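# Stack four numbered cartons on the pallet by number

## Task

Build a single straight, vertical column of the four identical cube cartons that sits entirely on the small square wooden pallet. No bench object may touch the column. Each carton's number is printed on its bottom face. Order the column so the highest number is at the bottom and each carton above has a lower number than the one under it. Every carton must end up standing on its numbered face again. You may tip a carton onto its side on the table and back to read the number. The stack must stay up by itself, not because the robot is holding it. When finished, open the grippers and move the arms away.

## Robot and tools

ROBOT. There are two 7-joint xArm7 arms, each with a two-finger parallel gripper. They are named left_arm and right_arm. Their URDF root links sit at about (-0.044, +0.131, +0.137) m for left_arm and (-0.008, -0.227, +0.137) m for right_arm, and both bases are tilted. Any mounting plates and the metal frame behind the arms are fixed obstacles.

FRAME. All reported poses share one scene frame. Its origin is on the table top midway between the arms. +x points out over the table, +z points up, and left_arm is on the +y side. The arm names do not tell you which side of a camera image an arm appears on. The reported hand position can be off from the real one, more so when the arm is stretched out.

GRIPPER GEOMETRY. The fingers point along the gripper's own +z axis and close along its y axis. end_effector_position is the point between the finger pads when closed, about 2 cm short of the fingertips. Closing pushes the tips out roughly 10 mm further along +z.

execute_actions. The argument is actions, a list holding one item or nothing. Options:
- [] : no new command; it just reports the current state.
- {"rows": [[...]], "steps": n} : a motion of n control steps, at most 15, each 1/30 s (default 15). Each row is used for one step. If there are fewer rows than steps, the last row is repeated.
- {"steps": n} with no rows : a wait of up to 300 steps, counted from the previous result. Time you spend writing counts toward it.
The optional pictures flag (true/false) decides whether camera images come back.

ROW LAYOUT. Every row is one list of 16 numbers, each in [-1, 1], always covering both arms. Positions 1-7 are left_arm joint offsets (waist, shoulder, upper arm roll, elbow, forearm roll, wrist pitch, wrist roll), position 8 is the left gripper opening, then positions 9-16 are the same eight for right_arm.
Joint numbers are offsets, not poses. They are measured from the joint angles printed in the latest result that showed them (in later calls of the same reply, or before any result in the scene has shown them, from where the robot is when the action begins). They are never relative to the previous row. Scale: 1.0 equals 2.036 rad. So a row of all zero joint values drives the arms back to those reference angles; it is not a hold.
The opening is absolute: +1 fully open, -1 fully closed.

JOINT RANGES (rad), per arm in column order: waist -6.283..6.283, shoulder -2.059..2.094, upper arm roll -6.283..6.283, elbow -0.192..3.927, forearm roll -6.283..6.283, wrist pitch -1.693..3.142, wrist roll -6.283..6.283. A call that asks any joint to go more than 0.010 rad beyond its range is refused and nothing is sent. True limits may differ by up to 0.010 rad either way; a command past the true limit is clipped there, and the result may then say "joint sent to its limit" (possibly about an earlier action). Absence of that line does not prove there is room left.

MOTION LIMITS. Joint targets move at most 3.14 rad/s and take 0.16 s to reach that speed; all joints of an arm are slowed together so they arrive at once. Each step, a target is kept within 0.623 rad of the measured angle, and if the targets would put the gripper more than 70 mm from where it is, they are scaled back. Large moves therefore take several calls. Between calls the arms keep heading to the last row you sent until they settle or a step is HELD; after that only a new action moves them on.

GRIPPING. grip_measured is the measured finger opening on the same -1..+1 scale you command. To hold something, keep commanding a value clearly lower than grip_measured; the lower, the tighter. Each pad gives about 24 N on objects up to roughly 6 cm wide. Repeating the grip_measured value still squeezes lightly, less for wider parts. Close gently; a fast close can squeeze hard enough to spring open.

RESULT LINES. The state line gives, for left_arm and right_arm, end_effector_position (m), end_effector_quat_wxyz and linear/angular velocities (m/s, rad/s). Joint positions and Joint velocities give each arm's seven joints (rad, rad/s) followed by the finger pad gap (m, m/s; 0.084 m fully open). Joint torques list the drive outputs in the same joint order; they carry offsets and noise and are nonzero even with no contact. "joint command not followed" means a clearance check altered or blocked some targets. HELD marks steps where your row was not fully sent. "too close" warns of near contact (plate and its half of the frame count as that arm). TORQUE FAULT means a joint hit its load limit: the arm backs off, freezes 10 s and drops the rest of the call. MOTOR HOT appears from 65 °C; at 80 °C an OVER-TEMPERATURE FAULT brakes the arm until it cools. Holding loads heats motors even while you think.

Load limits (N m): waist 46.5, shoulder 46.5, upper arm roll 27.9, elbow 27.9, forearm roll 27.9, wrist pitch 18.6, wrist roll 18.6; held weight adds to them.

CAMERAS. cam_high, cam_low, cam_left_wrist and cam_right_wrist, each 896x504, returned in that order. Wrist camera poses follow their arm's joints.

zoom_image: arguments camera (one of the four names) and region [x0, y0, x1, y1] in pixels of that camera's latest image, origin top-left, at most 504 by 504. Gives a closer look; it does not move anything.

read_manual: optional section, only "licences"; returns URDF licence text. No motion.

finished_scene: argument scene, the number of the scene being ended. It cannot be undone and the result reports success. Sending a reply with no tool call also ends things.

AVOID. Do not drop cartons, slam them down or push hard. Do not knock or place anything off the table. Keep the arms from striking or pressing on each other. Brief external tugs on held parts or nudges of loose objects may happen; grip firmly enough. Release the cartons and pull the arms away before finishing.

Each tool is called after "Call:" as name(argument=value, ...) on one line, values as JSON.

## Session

Call:
execute_actions(actions=[])

Scene clock: 0.00 s of 8408.00 s.
left_arm: end_effector_position=(+0.6132, +0.5058, +0.3183) grip_measured=+1.00 end_effector_quat_wxyz=(+0.034, +0.625, +0.441, +0.643) end_effector_velocity=(-0.000, -0.000, -0.000) end_effector_angular_velocity=(-0.001, +0.000, +0.001) | right_arm: end_effector_position=(+0.7323, -0.1631, +0.2393) grip_measured=+1.00 end_effector_quat_wxyz=(+0.594, -0.005, +0.804, +0.034) end_effector_velocity=(+0.000, +0.000, +0.000) end_effector_angular_velocity=(-0.001, -0.001, +0.001)
Joint positions: left_arm=[ 0.37   0.185 -0.342  0.93  -0.336 -1.189 -0.114  0.084] | right_arm=[ 0.452  0.362 -0.03   1.166 -2.712  0.799 -0.716  0.084]
Joint velocities: left_arm=[-0.     0.    -0.     0.    -0.001 -0.    -0.     0.   ] | right_arm=[-0.     0.     0.     0.    -0.002 -0.    -0.     0.   ]
Joint torques (N m, as the arm reports them, + toward a larger angle): no reading
camera_calibration (this result's frames):
cam_left_wrist: T_world_to_cam=[[0.528685, -0.598405, 0.601999, -0.176698], [0.213975, -0.59236, -0.77674, 0.482606], [0.821405, 0.539464, -0.185128, -0.587318], [0, 0, 0, 1]] pos_world=[0.472578, 0.496976, 0.372503]
cam_right_wrist: T_world_to_cam=[[-0.0610556, 0.996419, 0.0585002, 0.225493], [0.28189, -0.0390102, 0.958653, -0.377084], [0.957502, 0.0750218, -0.278498, -0.48926], [0, 0, 0, 1]] pos_world=[0.588532, -0.202691, 0.212044]

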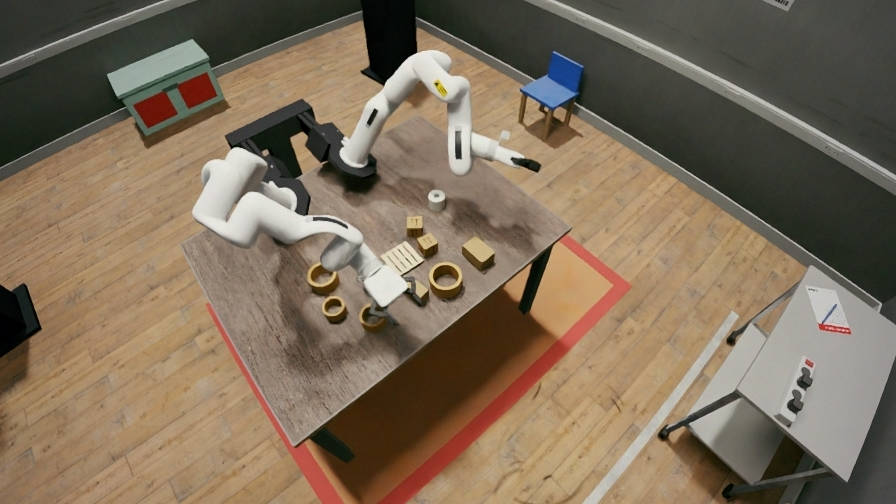

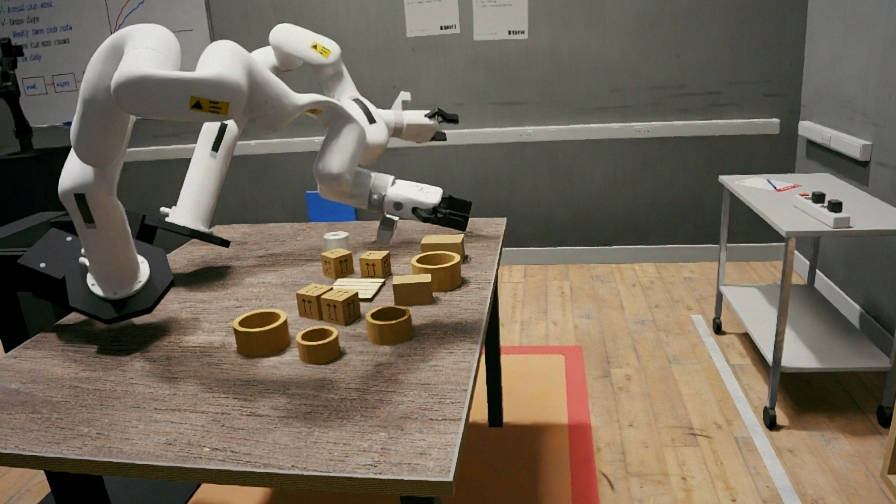

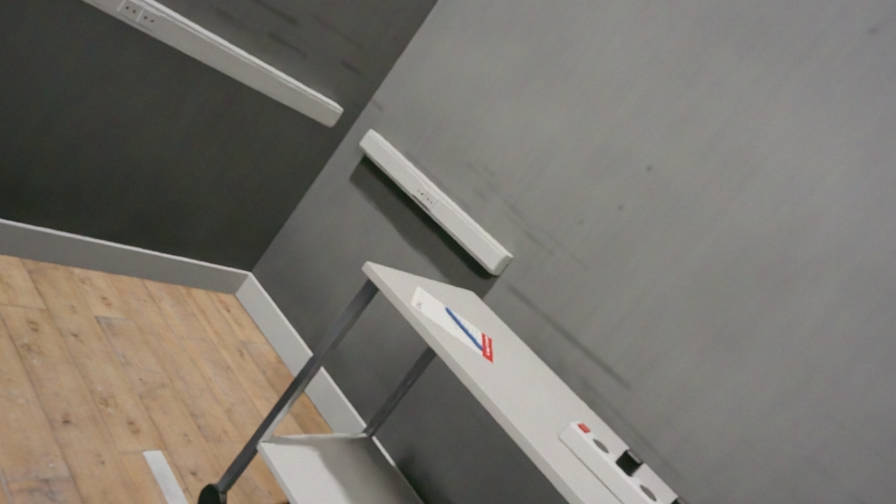

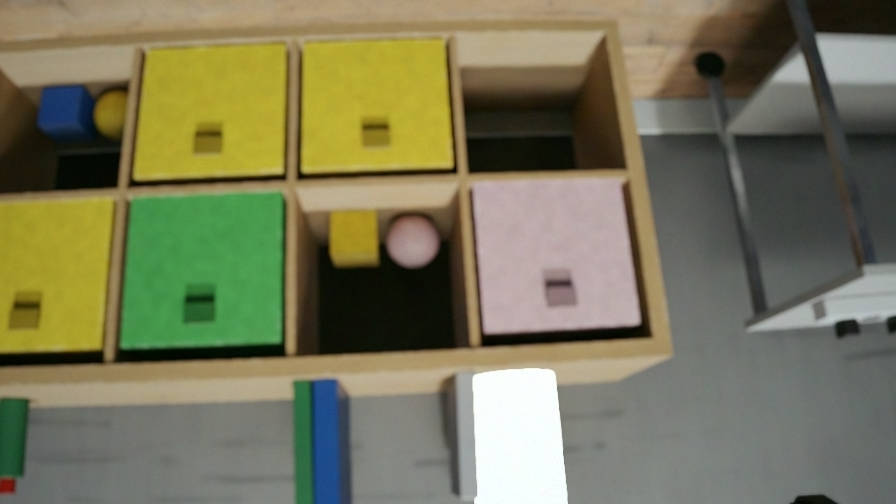

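Call:
zoom_image(camera="cam_low", region=[220, 220, 480, 370])

Call:
zoom_image(camera="cam_high", region=[290, 180, 510, 340])

Region (220, 220, 480, 370) of cam_low's 896x504 image, scaled by 1.938, with more detail than that image has; it fills the top 291 rows of this view, and the rest is white.

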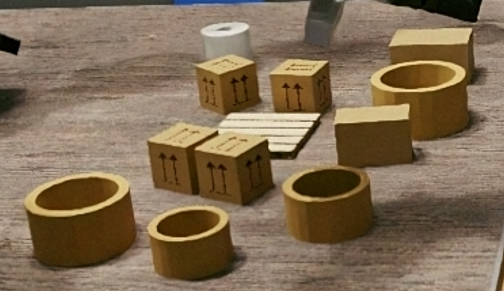

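Region (290, 180, 510, 340) of cam_high's 896x504 image, scaled by 2.291, with more detail than that image has; it fills the top 367 rows of this view, and the rest is white.

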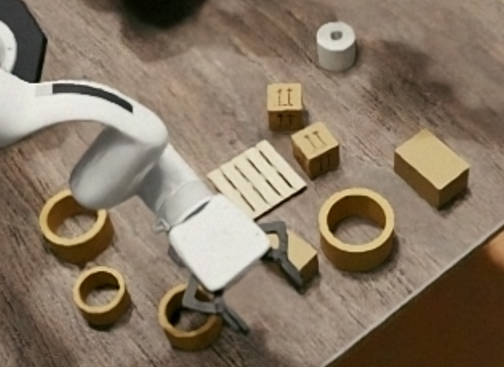

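Call:
execute_actions(actions=[{"rows":[[0.1175,-0.3561,-0.5695,-0.0201,0.165,1.0,-0.2861,1,-0.5658,-0.3251,0,-0.1306,0,0,0,1]],"steps":15}], pictures=false)

Call:
execute_actions(actions=[{"steps":55}], pictures=false)

Call:
execute_actions(actions=[{"rows":[[0,0,0,0,0,0.088,0,1,0,0,0,0,0,0,0,1]],"steps":15}])

Scene clock: 68.20 s of 8408.00 s.
left_arm: end_effector_position=(+0.6586, +0.4014, +0.4570) grip_measured=+1.00 end_effector_quat_wxyz=(+0.211, +0.618, +0.385, +0.652) end_effector_velocity=(+0.056, -0.317, +0.269) end_effector_angular_velocity=(-0.166, -0.198, -0.744) | right_arm: end_effector_position=(+0.7371, -0.3465, +0.2539) grip_measured=+1.00 end_effector_quat_wxyz=(+0.596, +0.083, +0.796, -0.058) end_effector_velocity=(-0.045, -0.416, +0.016) end_effector_angular_velocity=(-0.137, +0.015, -0.577)
Joint positions: left_arm=[ 0.454 -0.059 -0.596  0.916 -0.218 -0.935 -0.319  0.084] | right_arm=[ 0.23   0.156 -0.03   1.083 -2.712  0.799 -0.716  0.084]
Joint velocities: left_arm=[ 0.159 -0.494 -0.596 -0.029  0.222  0.596 -0.386  0.   ] | right_arm=[-0.54  -0.421  0.002 -0.17  -0.    -0.001  0.    -0.   ]
Joint torques (N m, as the arm reports them, + toward a larger angle): left_arm=[-10.35 -30.24  -5.78   9.17   0.7   -1.4   -0.4 ] | right_arm=[  7.86 -18.11   6.98   8.04   0.96   1.15   0.07]
Steps of this call (steps 1 to 90: nothing new was sent; then 64.70 s passed at rest; steps 91 to 105: all 15 steps of this action). Readings (joint positions):
91: left_arm=[0.370 0.185 -0.342 0.930 -0.336 -1.189 -0.114] | right_arm=[0.452 0.362 -0.030 1.166 -2.712 0.799 -0.716]
92: left_arm=[0.371 0.183 -0.344 0.929 -0.335 -1.186 -0.117] | right_arm=[0.450 0.360 -0.029 1.165 -2.712 0.799 -0.716]
94: left_arm=[0.385 0.155 -0.372 0.924 -0.319 -1.153 -0.147] | right_arm=[0.425 0.334 -0.023 1.149 -2.712 0.797 -0.716]
98: left_arm=[0.413 0.068 -0.460 0.924 -0.275 -1.071 -0.219] | right_arm=[0.352 0.262 -0.031 1.126 -2.712 0.799 -0.716]
105: the state above

Scene clock: 70.03 s of 8408.00 s.
left_arm: end_effector_position=(+0.3933, -0.0524, +0.3224) grip_measured=+1.00 end_effector_quat_wxyz=(+0.074, +0.994, +0.002, +0.084) end_effector_velocity=(-0.116, +0.050, -0.070) end_effector_angular_velocity=(+0.396, +0.367, -0.061) | right_arm: end_effector_position=(+0.4257, -0.8566, +0.2981) grip_measured=+1.00 end_effector_quat_wxyz=(+0.458, +0.300, +0.706, -0.449) end_effector_velocity=(-0.006, -0.005, +0.003) end_effector_angular_velocity=(-0.007, +0.002, -0.012)
Joint positions: left_arm=[ 0.608 -0.536 -1.494  0.888 -0.002  0.802 -0.693  0.084] | right_arm=[-0.698 -0.3   -0.029  0.9   -2.712  0.799 -0.716  0.084]
Joint velocities: left_arm=[ 0.014 -0.05  -0.105  0.     0.022  0.532 -0.039  0.   ] | right_arm=[-0.007 -0.004 -0.005  0.001 -0.001  0.001 -0.     0.   ]
Joint torques (N m, as the arm reports them, + toward a larger angle): left_arm=[-9.83  0.61  0.53 13.14 -0.69 -2.31 -0.52] | right_arm=[  0.93 -18.13   0.63  10.28   1.25   1.41  -0.12]
Steps of this call (steps 1 to 55: the robot went on to your last target). Readings (joint positions):
1: left_arm=[0.460 -0.075 -0.616 0.915 -0.211 -0.915 -0.332] | right_arm=[0.212 0.142 -0.030 1.077 -2.712 0.799 -0.716]
2: left_arm=[0.465 -0.091 -0.636 0.914 -0.204 -0.895 -0.344] | right_arm=[0.193 0.128 -0.030 1.072 -2.712 0.799 -0.716]
4: left_arm=[0.474 -0.121 -0.676 0.913 -0.190 -0.855 -0.368] | right_arm=[0.156 0.102 -0.030 1.061 -2.712 0.799 -0.716]
8: left_arm=[0.492 -0.176 -0.758 0.910 -0.165 -0.773 -0.411] | right_arm=[0.080 0.053 -0.030 1.041 -2.712 0.799 -0.716]
55: the state above

Scene clock: 70.53 s of 8408.00 s.
left_arm: end_effector_position=(+0.3606, -0.0257, +0.3032) grip_measured=+1.00 end_effector_quat_wxyz=(+0.017, +1.000, +0.002, +0.016) end_effector_velocity=(-0.004, +0.003, -0.002) end_effector_angular_velocity=(+0.012, +0.016, -0.000) | right_arm: end_effector_position=(+0.4257, -0.8566, +0.2981) grip_measured=+1.00 end_effector_quat_wxyz=(+0.458, +0.300, +0.706, -0.449) end_effector_velocity=(-0.000, +0.000, -0.000) end_effector_angular_velocity=(+0.001, +0.001, -0.000)
Joint positions: left_arm=[ 0.608 -0.536 -1.494  0.888 -0.002  0.979 -0.693  0.084] | right_arm=[-0.698 -0.3   -0.029  0.9   -2.712  0.799 -0.716  0.084]
Joint velocities: left_arm=[-0.     0.     0.    -0.001 -0.001  0.019  0.     0.   ] | right_arm=[-0.    -0.001 -0.    -0.002  0.     0.     0.    -0.   ]
Joint torques (N m, as the arm reports them, + toward a larger angle): left_arm=[-10.82  -1.03  -0.44  11.81  -0.7   -1.61  -0.62] | right_arm=[  1.11 -18.32   0.43   9.98   1.34   1.65  -0.33]
Steps of this call (steps 1 to 15: all 15 steps of this action). Readings (joint positions):
1: left_arm=[0.608 -0.537 -1.496 0.888 -0.002 0.816 -0.694] | right_arm=[-0.699 -0.300 -0.029 0.900 -2.712 0.799 -0.716]
2: left_arm=[0.608 -0.538 -1.497 0.889 -0.002 0.829 -0.695] | right_arm=[-0.699 -0.300 -0.029 0.900 -2.712 0.799 -0.716]
4: left_arm=[0.608 -0.538 -1.497 0.890 -0.002 0.874 -0.694] | right_arm=[-0.698 -0.300 -0.029 0.900 -2.712 0.799 -0.716]
8: left_arm=[0.608 -0.536 -1.493 0.887 -0.002 0.957 -0.693] | right_arm=[-0.698 -0.300 -0.029 0.900 -2.712 0.799 -0.716]
15: the state above
camera_calibration (this result's frames):
cam_left_wrist: T_world_to_cam=[[-0.000177847, -0.999951, 0.00994085, 0.00780709], [-0.999484, -0.000141698, -0.0321347, 0.437085], [0.0321345, -0.00994143, -0.999434, 0.421459], [0, 0, 0, 1]] pos_world=[0.423317, 0.0120585, 0.435188]
cam_right_wrist: T_world_to_cam=[[0.831176, 0.430221, -0.352215, 0.151958], [0.391285, -0.00254594, 0.920266, -0.377966], [0.395021, -0.90272, -0.170455, -0.757587], [0, 0, 0, 1]] pos_world=[0.320852, -0.750227, 0.272216]

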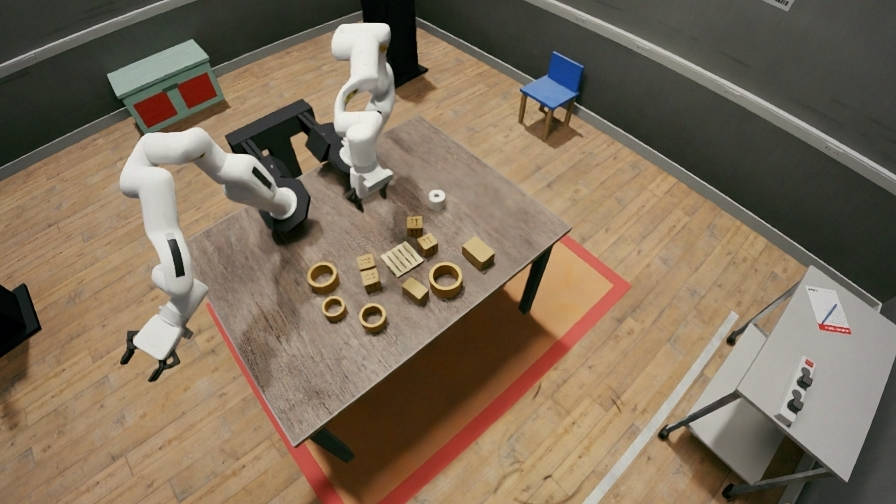

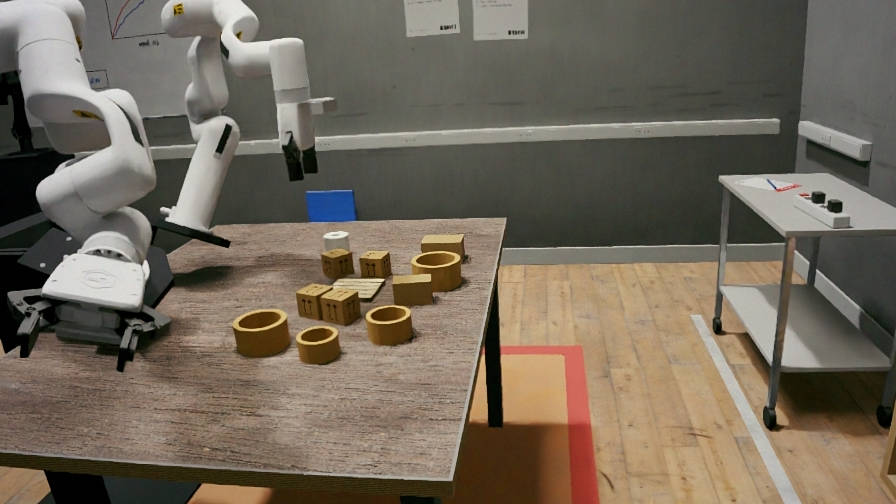

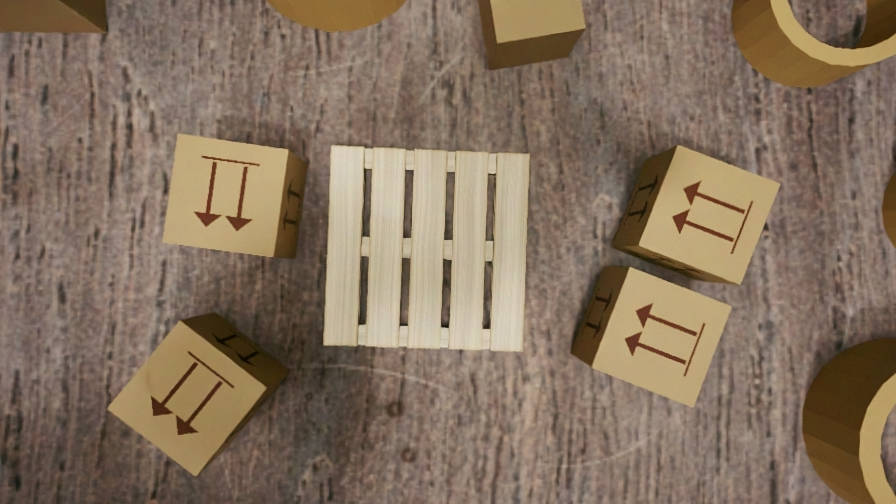

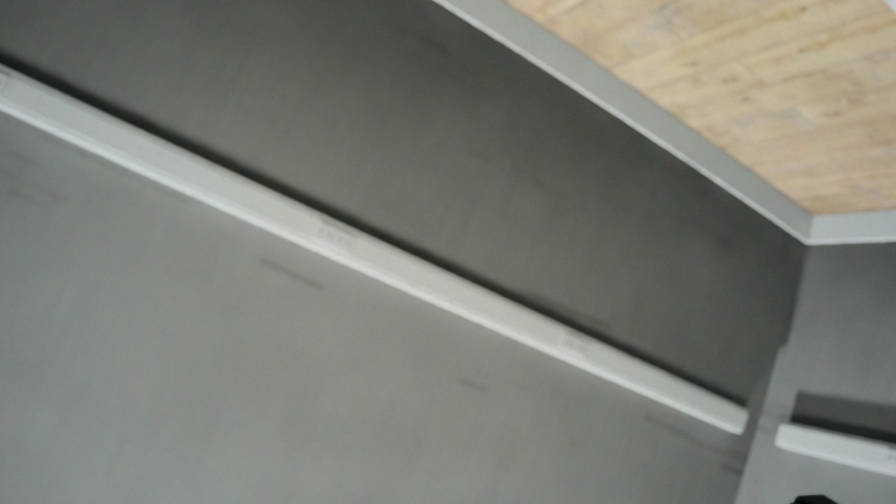

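Call:
zoom_image(camera="cam_left_wrist", region=[90, 120, 340, 490])

Call:
zoom_image(camera="cam_left_wrist", region=[550, 130, 800, 420])

Region (90, 120, 340, 490) of cam_left_wrist's 896x504 image, scaled by 1.362, with more detail than that image has; it fills the left 341 columns of this view, and the rest is white.

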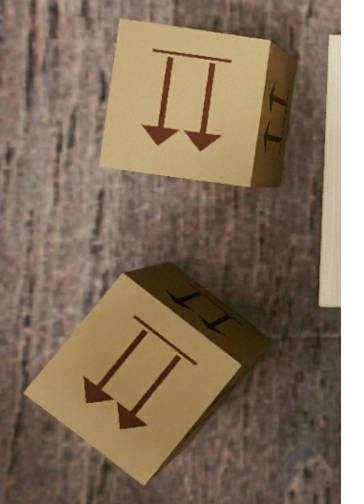

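Region (550, 130, 800, 420) of cam_left_wrist's 896x504 image, scaled by 1.738, with more detail than that image has; it fills the left 434 columns of this view, and the rest is white.

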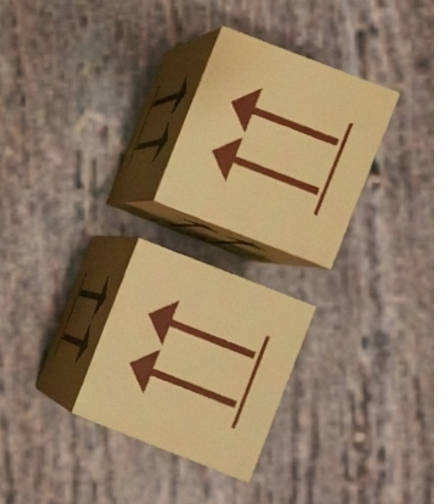

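Call:
execute_actions(actions=[{"rows":[[0.4413,-0.1109,-0.4067,0.0831,0.001,-0.1743,0.1386,1,0,0,0,0,0,0,0,1]],"steps":15}], pictures=false)

Call:
execute_actions(actions=[{"steps":20}])

Scene clock: 134.67 s of 8408.00 s.
left_arm: end_effector_position=(+0.3990, -0.0891, +0.2054) grip_measured=+1.00 end_effector_quat_wxyz=(-0.014, +0.990, -0.136, +0.046) end_effector_velocity=(+0.014, -0.062, -0.346) end_effector_angular_velocity=(+0.093, +0.324, -0.398) | right_arm: end_effector_position=(+0.4257, -0.8566, +0.2981) grip_measured=+1.00 end_effector_quat_wxyz=(+0.458, +0.300, +0.706, -0.449) end_effector_velocity=(+0.000, -0.001, +0.001) end_effector_angular_velocity=(-0.001, -0.002, -0.001)
Joint positions: left_arm=[ 1.188 -0.696 -2.045  1.008 -0.001  0.728 -0.493  0.084] | right_arm=[-0.698 -0.3   -0.029  0.9   -2.712  0.799 -0.716  0.084]
Joint velocities: left_arm=[ 1.389 -0.278 -1.17   0.208  0.001 -0.445  0.354 -0.   ] | right_arm=[ 0.001 -0.001 -0.001  0.001  0.001  0.     0.     0.   ]
Joint torques (N m, as the arm reports them, + toward a larger angle): left_arm=[-16.46  17.56   0.28  10.43  -0.53  -1.66  -0.8 ] | right_arm=[  1.02 -18.7    1.03   9.81   1.24   1.71  -0.29]
Steps of this call (steps 1 to 15: the robot went on to your last target; steps 16 to 90: nothing new was sent; then 60.63 s passed at rest; steps 91 to 105: all 15 steps of this action). Readings (joint positions):
91: left_arm=[0.608 -0.536 -1.494 0.888 -0.002 0.981 -0.693] | right_arm=[-0.698 -0.300 -0.029 0.900 -2.712 0.799 -0.716]
92: left_arm=[0.610 -0.537 -1.496 0.889 -0.002 0.979 -0.692] | right_arm=[-0.698 -0.300 -0.029 0.900 -2.712 0.799 -0.716]
94: left_arm=[0.646 -0.549 -1.531 0.899 -0.002 0.958 -0.675] | right_arm=[-0.698 -0.300 -0.029 0.900 -2.712 0.799 -0.716]
98: left_arm=[0.849 -0.620 -1.737 0.953 -0.002 0.848 -0.588] | right_arm=[-0.698 -0.300 -0.029 0.900 -2.712 0.799 -0.716]
105: the state above

Scene clock: 135.33 s of 8408.00 s.
left_arm: end_effector_position=(+0.3905, -0.1078, +0.1251) grip_measured=+1.00 end_effector_quat_wxyz=(+0.000, +0.983, -0.183, +0.000) end_effector_velocity=(-0.001, +0.001, -0.003) end_effector_angular_velocity=(+0.003, +0.005, -0.000) | right_arm: end_effector_position=(+0.4257, -0.8566, +0.2981) grip_measured=+1.00 end_effector_quat_wxyz=(+0.458, +0.300, +0.706, -0.449) end_effector_velocity=(-0.000, +0.000, -0.000) end_effector_angular_velocity=(+0.002, -0.001, -0.001)
Joint positions: left_arm=[ 1.505 -0.761 -2.321  1.058 -0.     0.624 -0.411  0.084] | right_arm=[-0.698 -0.3   -0.029  0.9   -2.712  0.799 -0.716  0.084]
Joint velocities: left_arm=[ 0.007 -0.002 -0.005 -0.001  0.    -0.     0.001  0.   ] | right_arm=[ 0.001 -0.    -0.    -0.001  0.002 -0.     0.    -0.   ]
Joint torques (N m, as the arm reports them, + toward a larger angle): left_arm=[-17.05  25.88  -0.6    9.82  -0.71  -1.54  -0.69] | right_arm=[  0.7  -18.11   0.87   9.92   1.3    1.85  -0.06]
Steps of this call (steps 1 to 20: the robot went on to your last target). Readings (joint positions):
1: left_arm=[1.234 -0.706 -2.084 1.015 -0.001 0.713 -0.481] | right_arm=[-0.698 -0.300 -0.029 0.900 -2.712 0.799 -0.716]
2: left_arm=[1.279 -0.715 -2.124 1.022 -0.001 0.698 -0.470] | right_arm=[-0.698 -0.300 -0.029 0.900 -2.712 0.799 -0.716]
4: left_arm=[1.369 -0.733 -2.201 1.036 -0.001 0.669 -0.447] | right_arm=[-0.698 -0.300 -0.029 0.900 -2.712 0.799 -0.716]
8: left_arm=[1.477 -0.757 -2.294 1.050 -0.001 0.635 -0.419] | right_arm=[-0.698 -0.300 -0.029 0.900 -2.712 0.799 -0.716]
20: the state above
camera_calibration (this result's frames):
cam_left_wrist: T_world_to_cam=[[-0.363384, -0.931314, -0.0246029, 0.0810207], [-0.931582, 0.363528, -0.00148804, 0.470099], [0.0103297, 0.0223789, -0.999696, 0.25369], [0, 0, 0, 1]] pos_world=[0.464757, -0.101116, 0.256305]
cam_right_wrist: T_world_to_cam=[[0.831176, 0.430221, -0.352215, 0.151958], [0.391285, -0.00254589, 0.920266, -0.377966], [0.395021, -0.90272, -0.170455, -0.757587], [0, 0, 0, 1]] pos_world=[0.320852, -0.750227, 0.272216]

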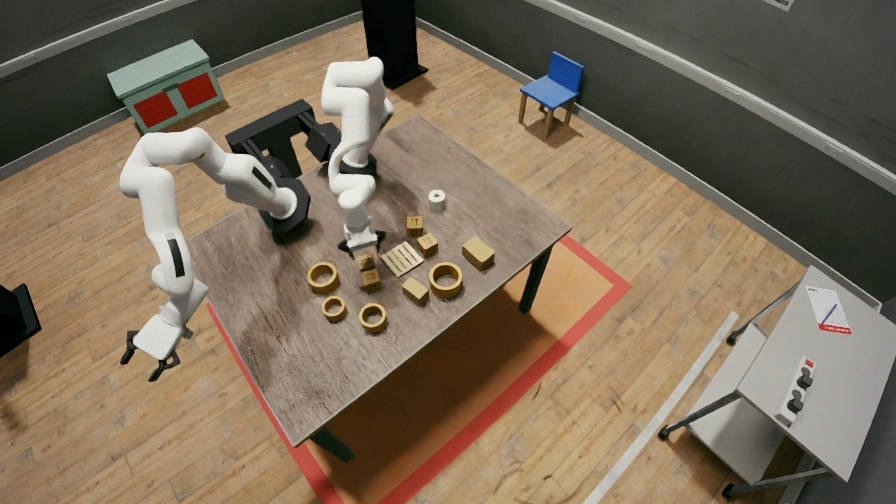

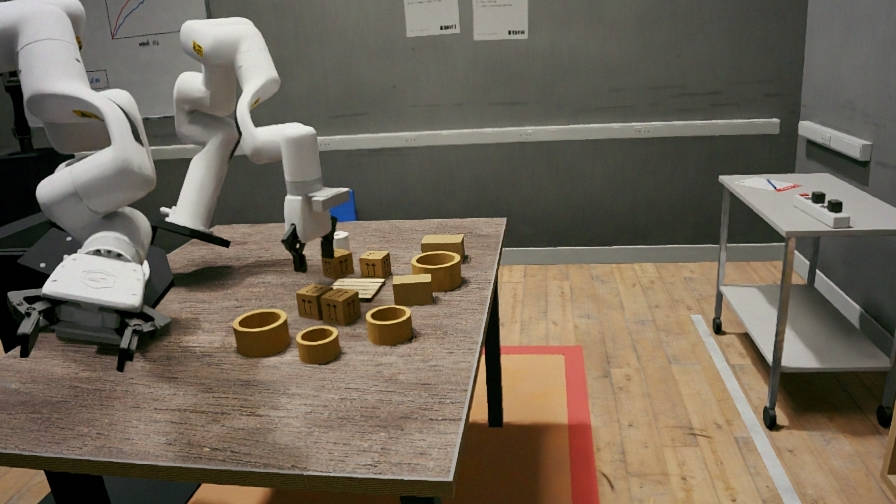

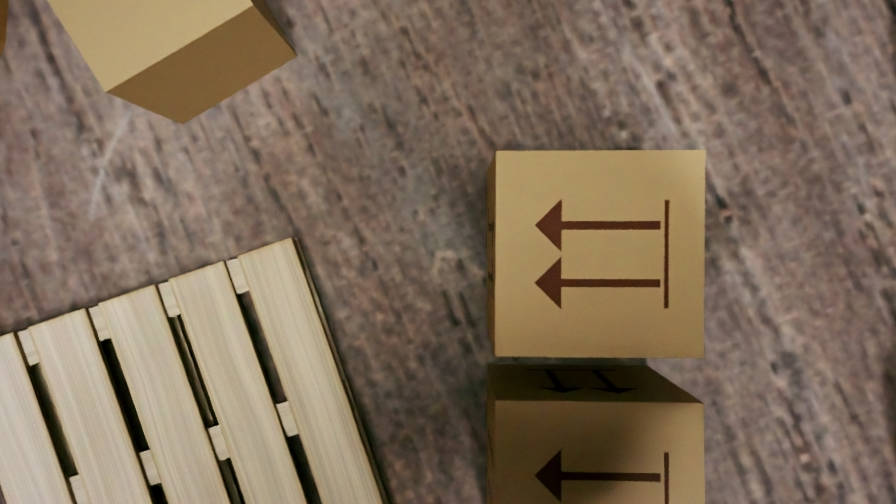

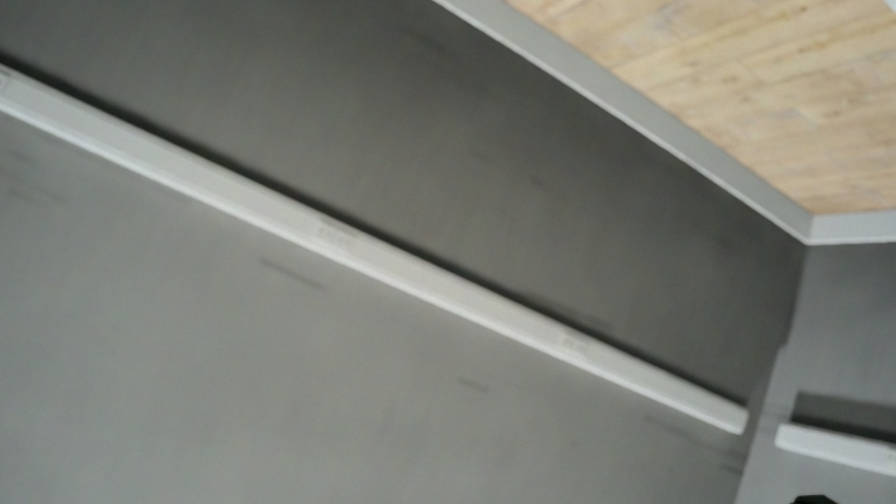

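Call:
execute_actions(actions=[{"rows":[[0.0865,-0.0728,-0.0637,0.0079,0,-0.0879,-0.0062,1,0,0,0,0,0,0,0,1]],"steps":15}], pictures=false)

Call:
execute_actions(actions=[{"steps":6}], pictures=false)

Call:
execute_actions(actions=[{"rows":[[0,0,0,0,0,0,0,0.75,0,0,0,0,0,0,0,1],[0,0,0,0,0,0,0,0.6,0,0,0,0,0,0,0,1],[0,0,0,0,0,0,0,0.5,0,0,0,0,0,0,0,1],[0,0,0,0,0,0,0,0.42,0,0,0,0,0,0,0,1],[0,0,0,0,0,0,0,0.35,0,0,0,0,0,0,0,1],[0,0,0,0,0,0,0,0.28,0,0,0,0,0,0,0,1],[0,0,0,0,0,0,0,0.2,0,0,0,0,0,0,0,1],[0,0,0,0,0,0,0,0.1,0,0,0,0,0,0,0,1],[0,0,0,0,0,0,0,0,0,0,0,0,0,0,0,1],[0,0,0,0,0,0,0,-0.1,0,0,0,0,0,0,0,1],[0,0,0,0,0,0,0,-0.2,0,0,0,0,0,0,0,1],[0,0,0,0,0,0,0,-0.3,0,0,0,0,0,0,0,1]],"steps":13}], pictures=false)

Call:
execute_actions(actions=[{"rows":[[-0.0906,0.0712,0.0611,-0.0112,0,0.0865,0,-0.3,0,0,0,0,0,0,0,1],[-0.0906,0.0712,0.0611,-0.0112,0,0.0865,0,-0.3,0,0,0,0,0,0,0,1],[-0.0906,0.0712,0.0611,-0.0112,0,0.0865,0,-0.3,0,0,0,0,0,0,0,1],[-0.0906,0.0712,0.0611,-0.0112,0,0.0865,0,-0.3,0,0,0,0,0,0,0,1],[-0.0906,0.0712,0.0611,-0.0112,0,0.0865,0,-0.3,0,0,0,0,0,0,0,1],[-0.0906,0.0712,0.0611,-0.0112,0,0.0865,0,-0.3,0,0,0,0,0,0,0,1],[-0.0906,0.0712,0.0611,-0.0112,0,0.0865,0,-0.3,0,0,0,0,0,0,0,1],[-0.0906,0.0712,0.0611,-0.0112,0,0.0865,0,-0.3,0,0,0,0,0,0,0,1],[-0.0906,0.0712,0.0611,-0.0112,0,0.0865,0,-0.3,0,0,0,0,0,0,0,1],[-0.0906,0.0712,0.0611,-0.0112,0,0.0865,0,-0.3,0,0,0,0,0,0,0,1],[-0.0906,0.0712,0.0611,-0.0112,0,-0.3555,0,-0.3,0,0,0,0,0,0,0,1]],"steps":15}], pictures=false)

Call:
execute_actions(actions=[{"steps":24}])

Call:
zoom_image(camera="cam_low", region=[310, 150, 470, 270])

Scene clock: 174.70 s of 8408.00 s.
left_arm: end_effector_position=(+0.3852, -0.1117, +0.0453) grip_measured=+1.00 end_effector_quat_wxyz=(+0.000, +0.983, -0.183, +0.001) end_effector_velocity=(-0.002, -0.006, -0.007) end_effector_angular_velocity=(-0.014, -0.004, -0.004) | right_arm: end_effector_position=(+0.4257, -0.8566, +0.2981) grip_measured=+1.00 end_effector_quat_wxyz=(+0.458, +0.300, +0.706, -0.449) end_effector_velocity=(-0.001, -0.001, -0.000) end_effector_angular_velocity=(+0.000, +0.001, -0.003)
Joint positions: left_arm=[ 1.678 -0.906 -2.449  1.075 -0.     0.447 -0.423  0.084] | right_arm=[-0.698 -0.3   -0.029  0.9   -2.712  0.799 -0.716  0.084]
Joint velocities: left_arm=[ 0.02  -0.016 -0.022  0.006 -0.    -0.03  -0.002 -0.   ] | right_arm=[-0.001  0.    -0.001  0.     0.001  0.    -0.    -0.   ]
Joint torques (N m, as the arm reports them, + toward a larger angle): left_arm=[-17.77  30.65  -0.45   8.34  -0.6   -1.47  -0.52] | right_arm=[  0.89 -18.97   0.86  10.28   1.3    1.59  -0.02]
Steps of this call (steps 1 to 15: the robot went on to your last target; steps 16 to 90: nothing new was sent; then 35.87 s passed at rest; steps 91 to 105: all 15 steps of this action). Readings (joint positions):
91: left_arm=[1.506 -0.762 -2.322 1.057 -0.000 0.624 -0.411] | right_arm=[-0.698 -0.300 -0.029 0.900 -2.712 0.799 -0.716]
92: left_arm=[1.508 -0.763 -2.323 1.058 -0.000 0.621 -0.411] | right_arm=[-0.698 -0.300 -0.029 0.900 -2.712 0.799 -0.716]
94: left_arm=[1.540 -0.788 -2.348 1.066 -0.000 0.584 -0.414] | right_arm=[-0.698 -0.300 -0.029 0.900 -2.712 0.799 -0.716]
98: left_arm=[1.646 -0.882 -2.424 1.066 -0.000 0.485 -0.421] | right_arm=[-0.698 -0.300 -0.029 0.900 -2.712 0.799 -0.716]
105: the state above

Scene clock: 174.90 s of 8408.00 s.
left_arm: end_effector_position=(+0.3847, -0.1111, +0.0438) grip_measured=+1.00 end_effector_quat_wxyz=(-0.000, +0.983, -0.183, -0.000) end_effector_velocity=(-0.001, +0.002, -0.003) end_effector_angular_velocity=(+0.004, +0.003, +0.001) | right_arm: end_effector_position=(+0.4257, -0.8566, +0.2981) grip_measured=+1.00 end_effector_quat_wxyz=(+0.458, +0.300, +0.706, -0.449) end_effector_velocity=(-0.001, -0.001, +0.000) end_effector_angular_velocity=(-0.000, -0.000, -0.003)
Joint positions: left_arm=[ 1.68  -0.909 -2.45   1.074 -0.     0.445 -0.423  0.084] | right_arm=[-0.698 -0.3   -0.029  0.9   -2.712  0.799 -0.716  0.084]
Joint velocities: left_arm=[ 0.005 -0.005 -0.002 -0.002  0.    -0.002 -0.001  0.   ] | right_arm=[-0.001 -0.    -0.001 -0.     0.001  0.     0.    -0.   ]
Joint torques (N m, as the arm reports them, + toward a larger angle): left_arm=[-18.3   30.74  -0.5    8.67  -0.54  -1.39  -0.57] | right_arm=[  0.33 -17.89   0.89   9.59   1.38   1.72  -0.35]
Steps of this call (steps 1 to 6: the robot went on to your last target). Readings (joint positions):
1: left_arm=[1.679 -0.907 -2.449 1.075 -0.000 0.447 -0.423] | right_arm=[-0.698 -0.300 -0.029 0.900 -2.712 0.799 -0.716]
2: left_arm=[1.679 -0.907 -2.450 1.075 -0.000 0.446 -0.423] | right_arm=[-0.698 -0.300 -0.029 0.900 -2.712 0.799 -0.716]
4: left_arm=[1.680 -0.908 -2.450 1.074 -0.000 0.446 -0.423] | right_arm=[-0.698 -0.300 -0.029 0.900 -2.712 0.799 -0.716]
6: the state above

Scene clock: 175.33 s of 8408.00 s.
left_arm: end_effector_position=(+0.3847, -0.1112, +0.0439) grip_measured=+0.32 end_effector_quat_wxyz=(+0.000, +0.983, -0.183, -0.000) end_effector_velocity=(-0.000, -0.000, -0.000) end_effector_angular_velocity=(+0.001, -0.000, -0.002) | right_arm: end_effector_position=(+0.4257, -0.8566, +0.2981) grip_measured=+1.00 end_effector_quat_wxyz=(+0.458, +0.300, +0.706, -0.449) end_effector_velocity=(+0.000, -0.000, +0.001) end_effector_angular_velocity=(-0.001, -0.001, -0.000)
Joint positions: left_arm=[ 1.68  -0.908 -2.45   1.074 -0.     0.445 -0.423  0.058] | right_arm=[-0.698 -0.3   -0.029  0.9   -2.712  0.799 -0.716  0.084]
Joint velocities: left_arm=[-0.    -0.001 -0.    -0.     0.001 -0.     0.     0.   ] | right_arm=[-0.    -0.001 -0.     0.001 -0.    -0.     0.    -0.   ]
Joint torques (N m, as the arm reports them, + toward a larger angle): left_arm=[-17.75  30.29  -0.6    8.49  -0.53  -1.4   -0.65] | right_arm=[  0.46 -18.23   0.35  10.14   1.3    1.45  -0.26]
Steps of this call (steps 1 to 13: all 13 steps of this action). Readings (joint positions):
1: left_arm=[1.681 -0.909 -2.450 1.074 -0.000 0.445 -0.424] | right_arm=[-0.698 -0.300 -0.029 0.900 -2.712 0.799 -0.716]
2: left_arm=[1.681 -0.909 -2.450 1.074 -0.000 0.445 -0.424] | right_arm=[-0.698 -0.300 -0.029 0.900 -2.712 0.799 -0.716]
4: left_arm=[1.680 -0.909 -2.450 1.074 -0.000 0.445 -0.424] | right_arm=[-0.698 -0.300 -0.029 0.900 -2.712 0.799 -0.716]
8: left_arm=[1.680 -0.908 -2.450 1.074 -0.000 0.445 -0.423] | right_arm=[-0.698 -0.300 -0.029 0.900 -2.712 0.799 -0.716]
13: the state above

Scene clock: 175.83 s of 8408.00 s.
left_arm: end_effector_position=(+0.3968, -0.1225, +0.1274) grip_measured=+0.32 end_effector_quat_wxyz=(+0.019, +0.983, -0.182, +0.029) end_effector_velocity=(+0.235, -0.233, +0.124) end_effector_angular_velocity=(-0.959, -0.955, +0.002) | right_arm: end_effector_position=(+0.4257, -0.8566, +0.2981) grip_measured=+1.00 end_effector_quat_wxyz=(+0.458, +0.300, +0.706, -0.449) end_effector_velocity=(+0.000, +0.000, +0.000) end_effector_angular_velocity=(-0.000, -0.000, +0.001)
Joint positions: left_arm=[ 1.501 -0.768 -2.329  1.049 -0.001  0.545 -0.424  0.058] | right_arm=[-0.698 -0.3   -0.029  0.9   -2.712  0.799 -0.716  0.084]
Joint velocities: left_arm=[-0.    -0.002  0.006 -0.007 -0.    -1.361  0.     0.   ] | right_arm=[ 0.001 -0.001 -0.    -0.    -0.001 -0.     0.    -0.   ]
Joint torques (N m, as the arm reports them, + toward a larger angle): left_arm=[-19.48  28.8   -0.77  12.01  -0.63  -3.13  -0.61] | right_arm=[  0.75 -18.33   0.57   9.93   0.72   1.47  -0.07]
Steps of this call (steps 1 to 15: all 15 steps of this action). Readings (joint positions):
1: left_arm=[1.680 -0.908 -2.450 1.074 -0.000 0.445 -0.423] | right_arm=[-0.698 -0.300 -0.029 0.900 -2.712 0.799 -0.716]
2: left_arm=[1.678 -0.907 -2.449 1.073 -0.000 0.448 -0.423] | right_arm=[-0.698 -0.300 -0.029 0.900 -2.712 0.799 -0.716]
4: left_arm=[1.646 -0.884 -2.425 1.064 -0.000 0.484 -0.423] | right_arm=[-0.698 -0.300 -0.029 0.900 -2.712 0.799 -0.716]
8: left_arm=[1.533 -0.791 -2.353 1.062 -0.000 0.581 -0.423] | right_arm=[-0.698 -0.300 -0.029 0.900 -2.712 0.799 -0.716]
15: the state above

Scene clock: 176.63 s of 8408.00 s.
left_arm: end_effector_position=(+0.5027, -0.2305, +0.2782) grip_measured=+0.32 end_effector_quat_wxyz=(+0.247, +0.886, -0.165, +0.356) end_effector_velocity=(+0.002, -0.003, +0.010) end_effector_angular_velocity=(-0.025, -0.023, -0.001) | right_arm: end_effector_position=(+0.4257, -0.8566, +0.2981) grip_measured=+1.00 end_effector_quat_wxyz=(+0.458, +0.300, +0.706, -0.449) end_effector_velocity=(-0.000, -0.001, +0.001) end_effector_angular_velocity=(-0.002, -0.001, -0.001)
Joint positions: left_arm=[ 1.496 -0.764 -2.326  1.051 -0.    -0.275 -0.424  0.058] | right_arm=[-0.698 -0.3   -0.029  0.9   -2.712  0.799 -0.716  0.084]
Joint velocities: left_arm=[-0.001  0.002 -0.001  0.003 -0.    -0.029  0.    -0.   ] | right_arm=[-0.001 -0.001 -0.     0.001  0.     0.    -0.    -0.   ]
Joint torques (N m, as the arm reports them, + toward a larger angle): left_arm=[-17.86  27.12  -0.49  10.79  -0.67  -2.2   -0.61] | right_arm=[  0.48 -18.78   0.42  10.38   1.08   1.86  -0.19]
Steps of this call (steps 1 to 24: the robot went on to your last target). Readings (joint positions):
1: left_arm=[1.501 -0.768 -2.329 1.049 -0.000 0.494 -0.424] | right_arm=[-0.698 -0.300 -0.029 0.900 -2.712 0.799 -0.716]
2: left_arm=[1.501 -0.767 -2.328 1.050 -0.000 0.440 -0.424] | right_arm=[-0.698 -0.300 -0.029 0.900 -2.712 0.799 -0.716]
4: left_arm=[1.499 -0.766 -2.328 1.052 -0.000 0.334 -0.423] | right_arm=[-0.698 -0.300 -0.029 0.900 -2.712 0.799 -0.716]
8: left_arm=[1.498 -0.766 -2.327 1.051 -0.000 0.130 -0.423] | right_arm=[-0.698 -0.300 -0.029 0.900 -2.712 0.799 -0.716]
24: the state above
camera_calibration (this result's frames):
cam_left_wrist: T_world_to_cam=[[-0.457564, -0.836648, 0.30109, -0.0101611], [-0.689459, 0.120001, -0.714315, 0.639845], [0.561499, -0.534434, -0.631742, -0.0994285], [0, 0, 0, 1]] pos_world=[0.492326, -0.138421, 0.397297]
cam_right_wrist: T_world_to_cam=[[0.831176, 0.430221, -0.352215, 0.151958], [0.391285, -0.00254609, 0.920266, -0.377966], [0.395021, -0.90272, -0.170455, -0.757587], [0, 0, 0, 1]] pos_world=[0.320852, -0.750227, 0.272216]

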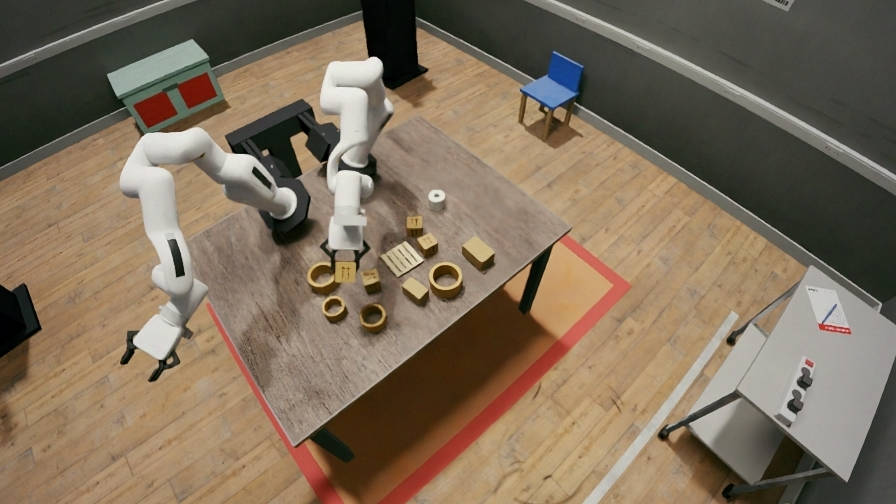

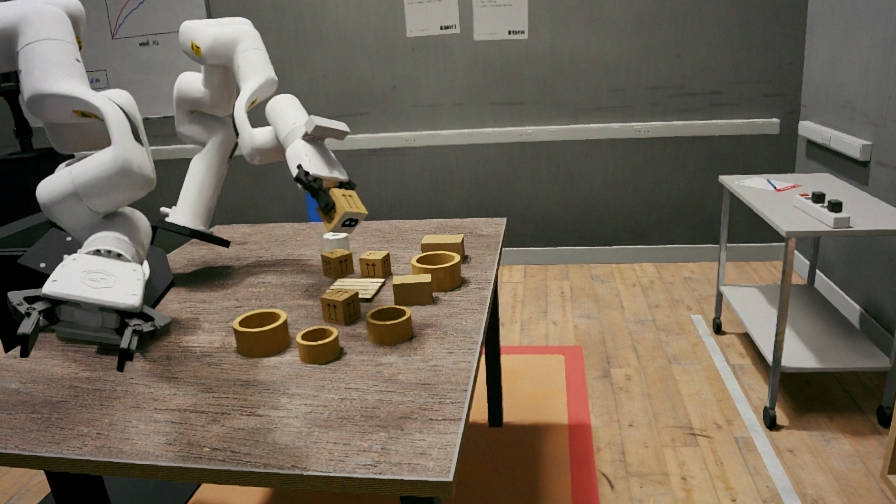

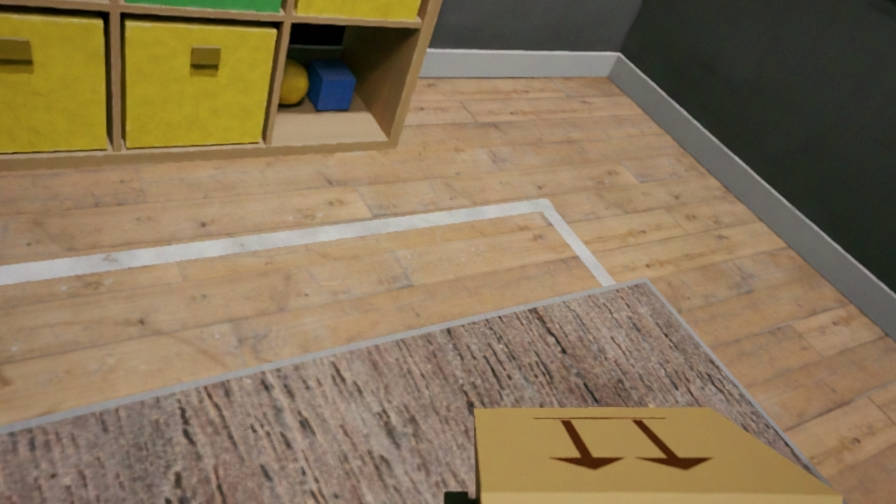

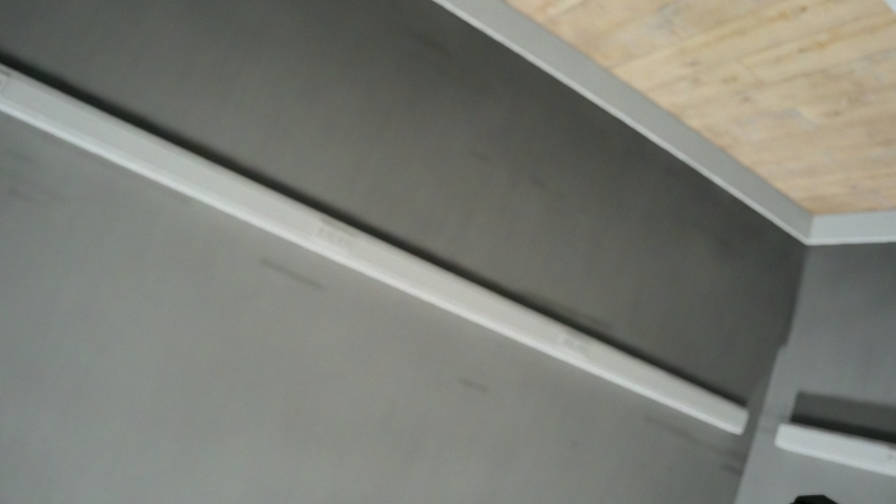

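Region (310, 150, 470, 270) of cam_low's 896x504 image, scaled by 3.150, with more detail than that image has; it fills the top 378 rows of this view, and the rest is white.

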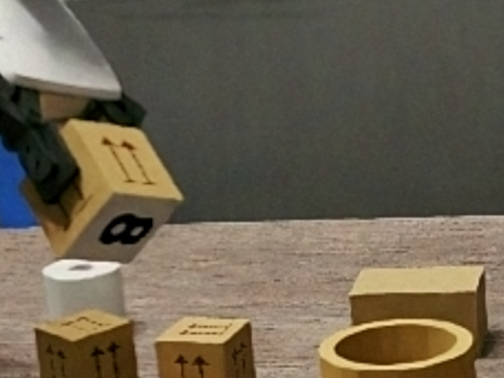

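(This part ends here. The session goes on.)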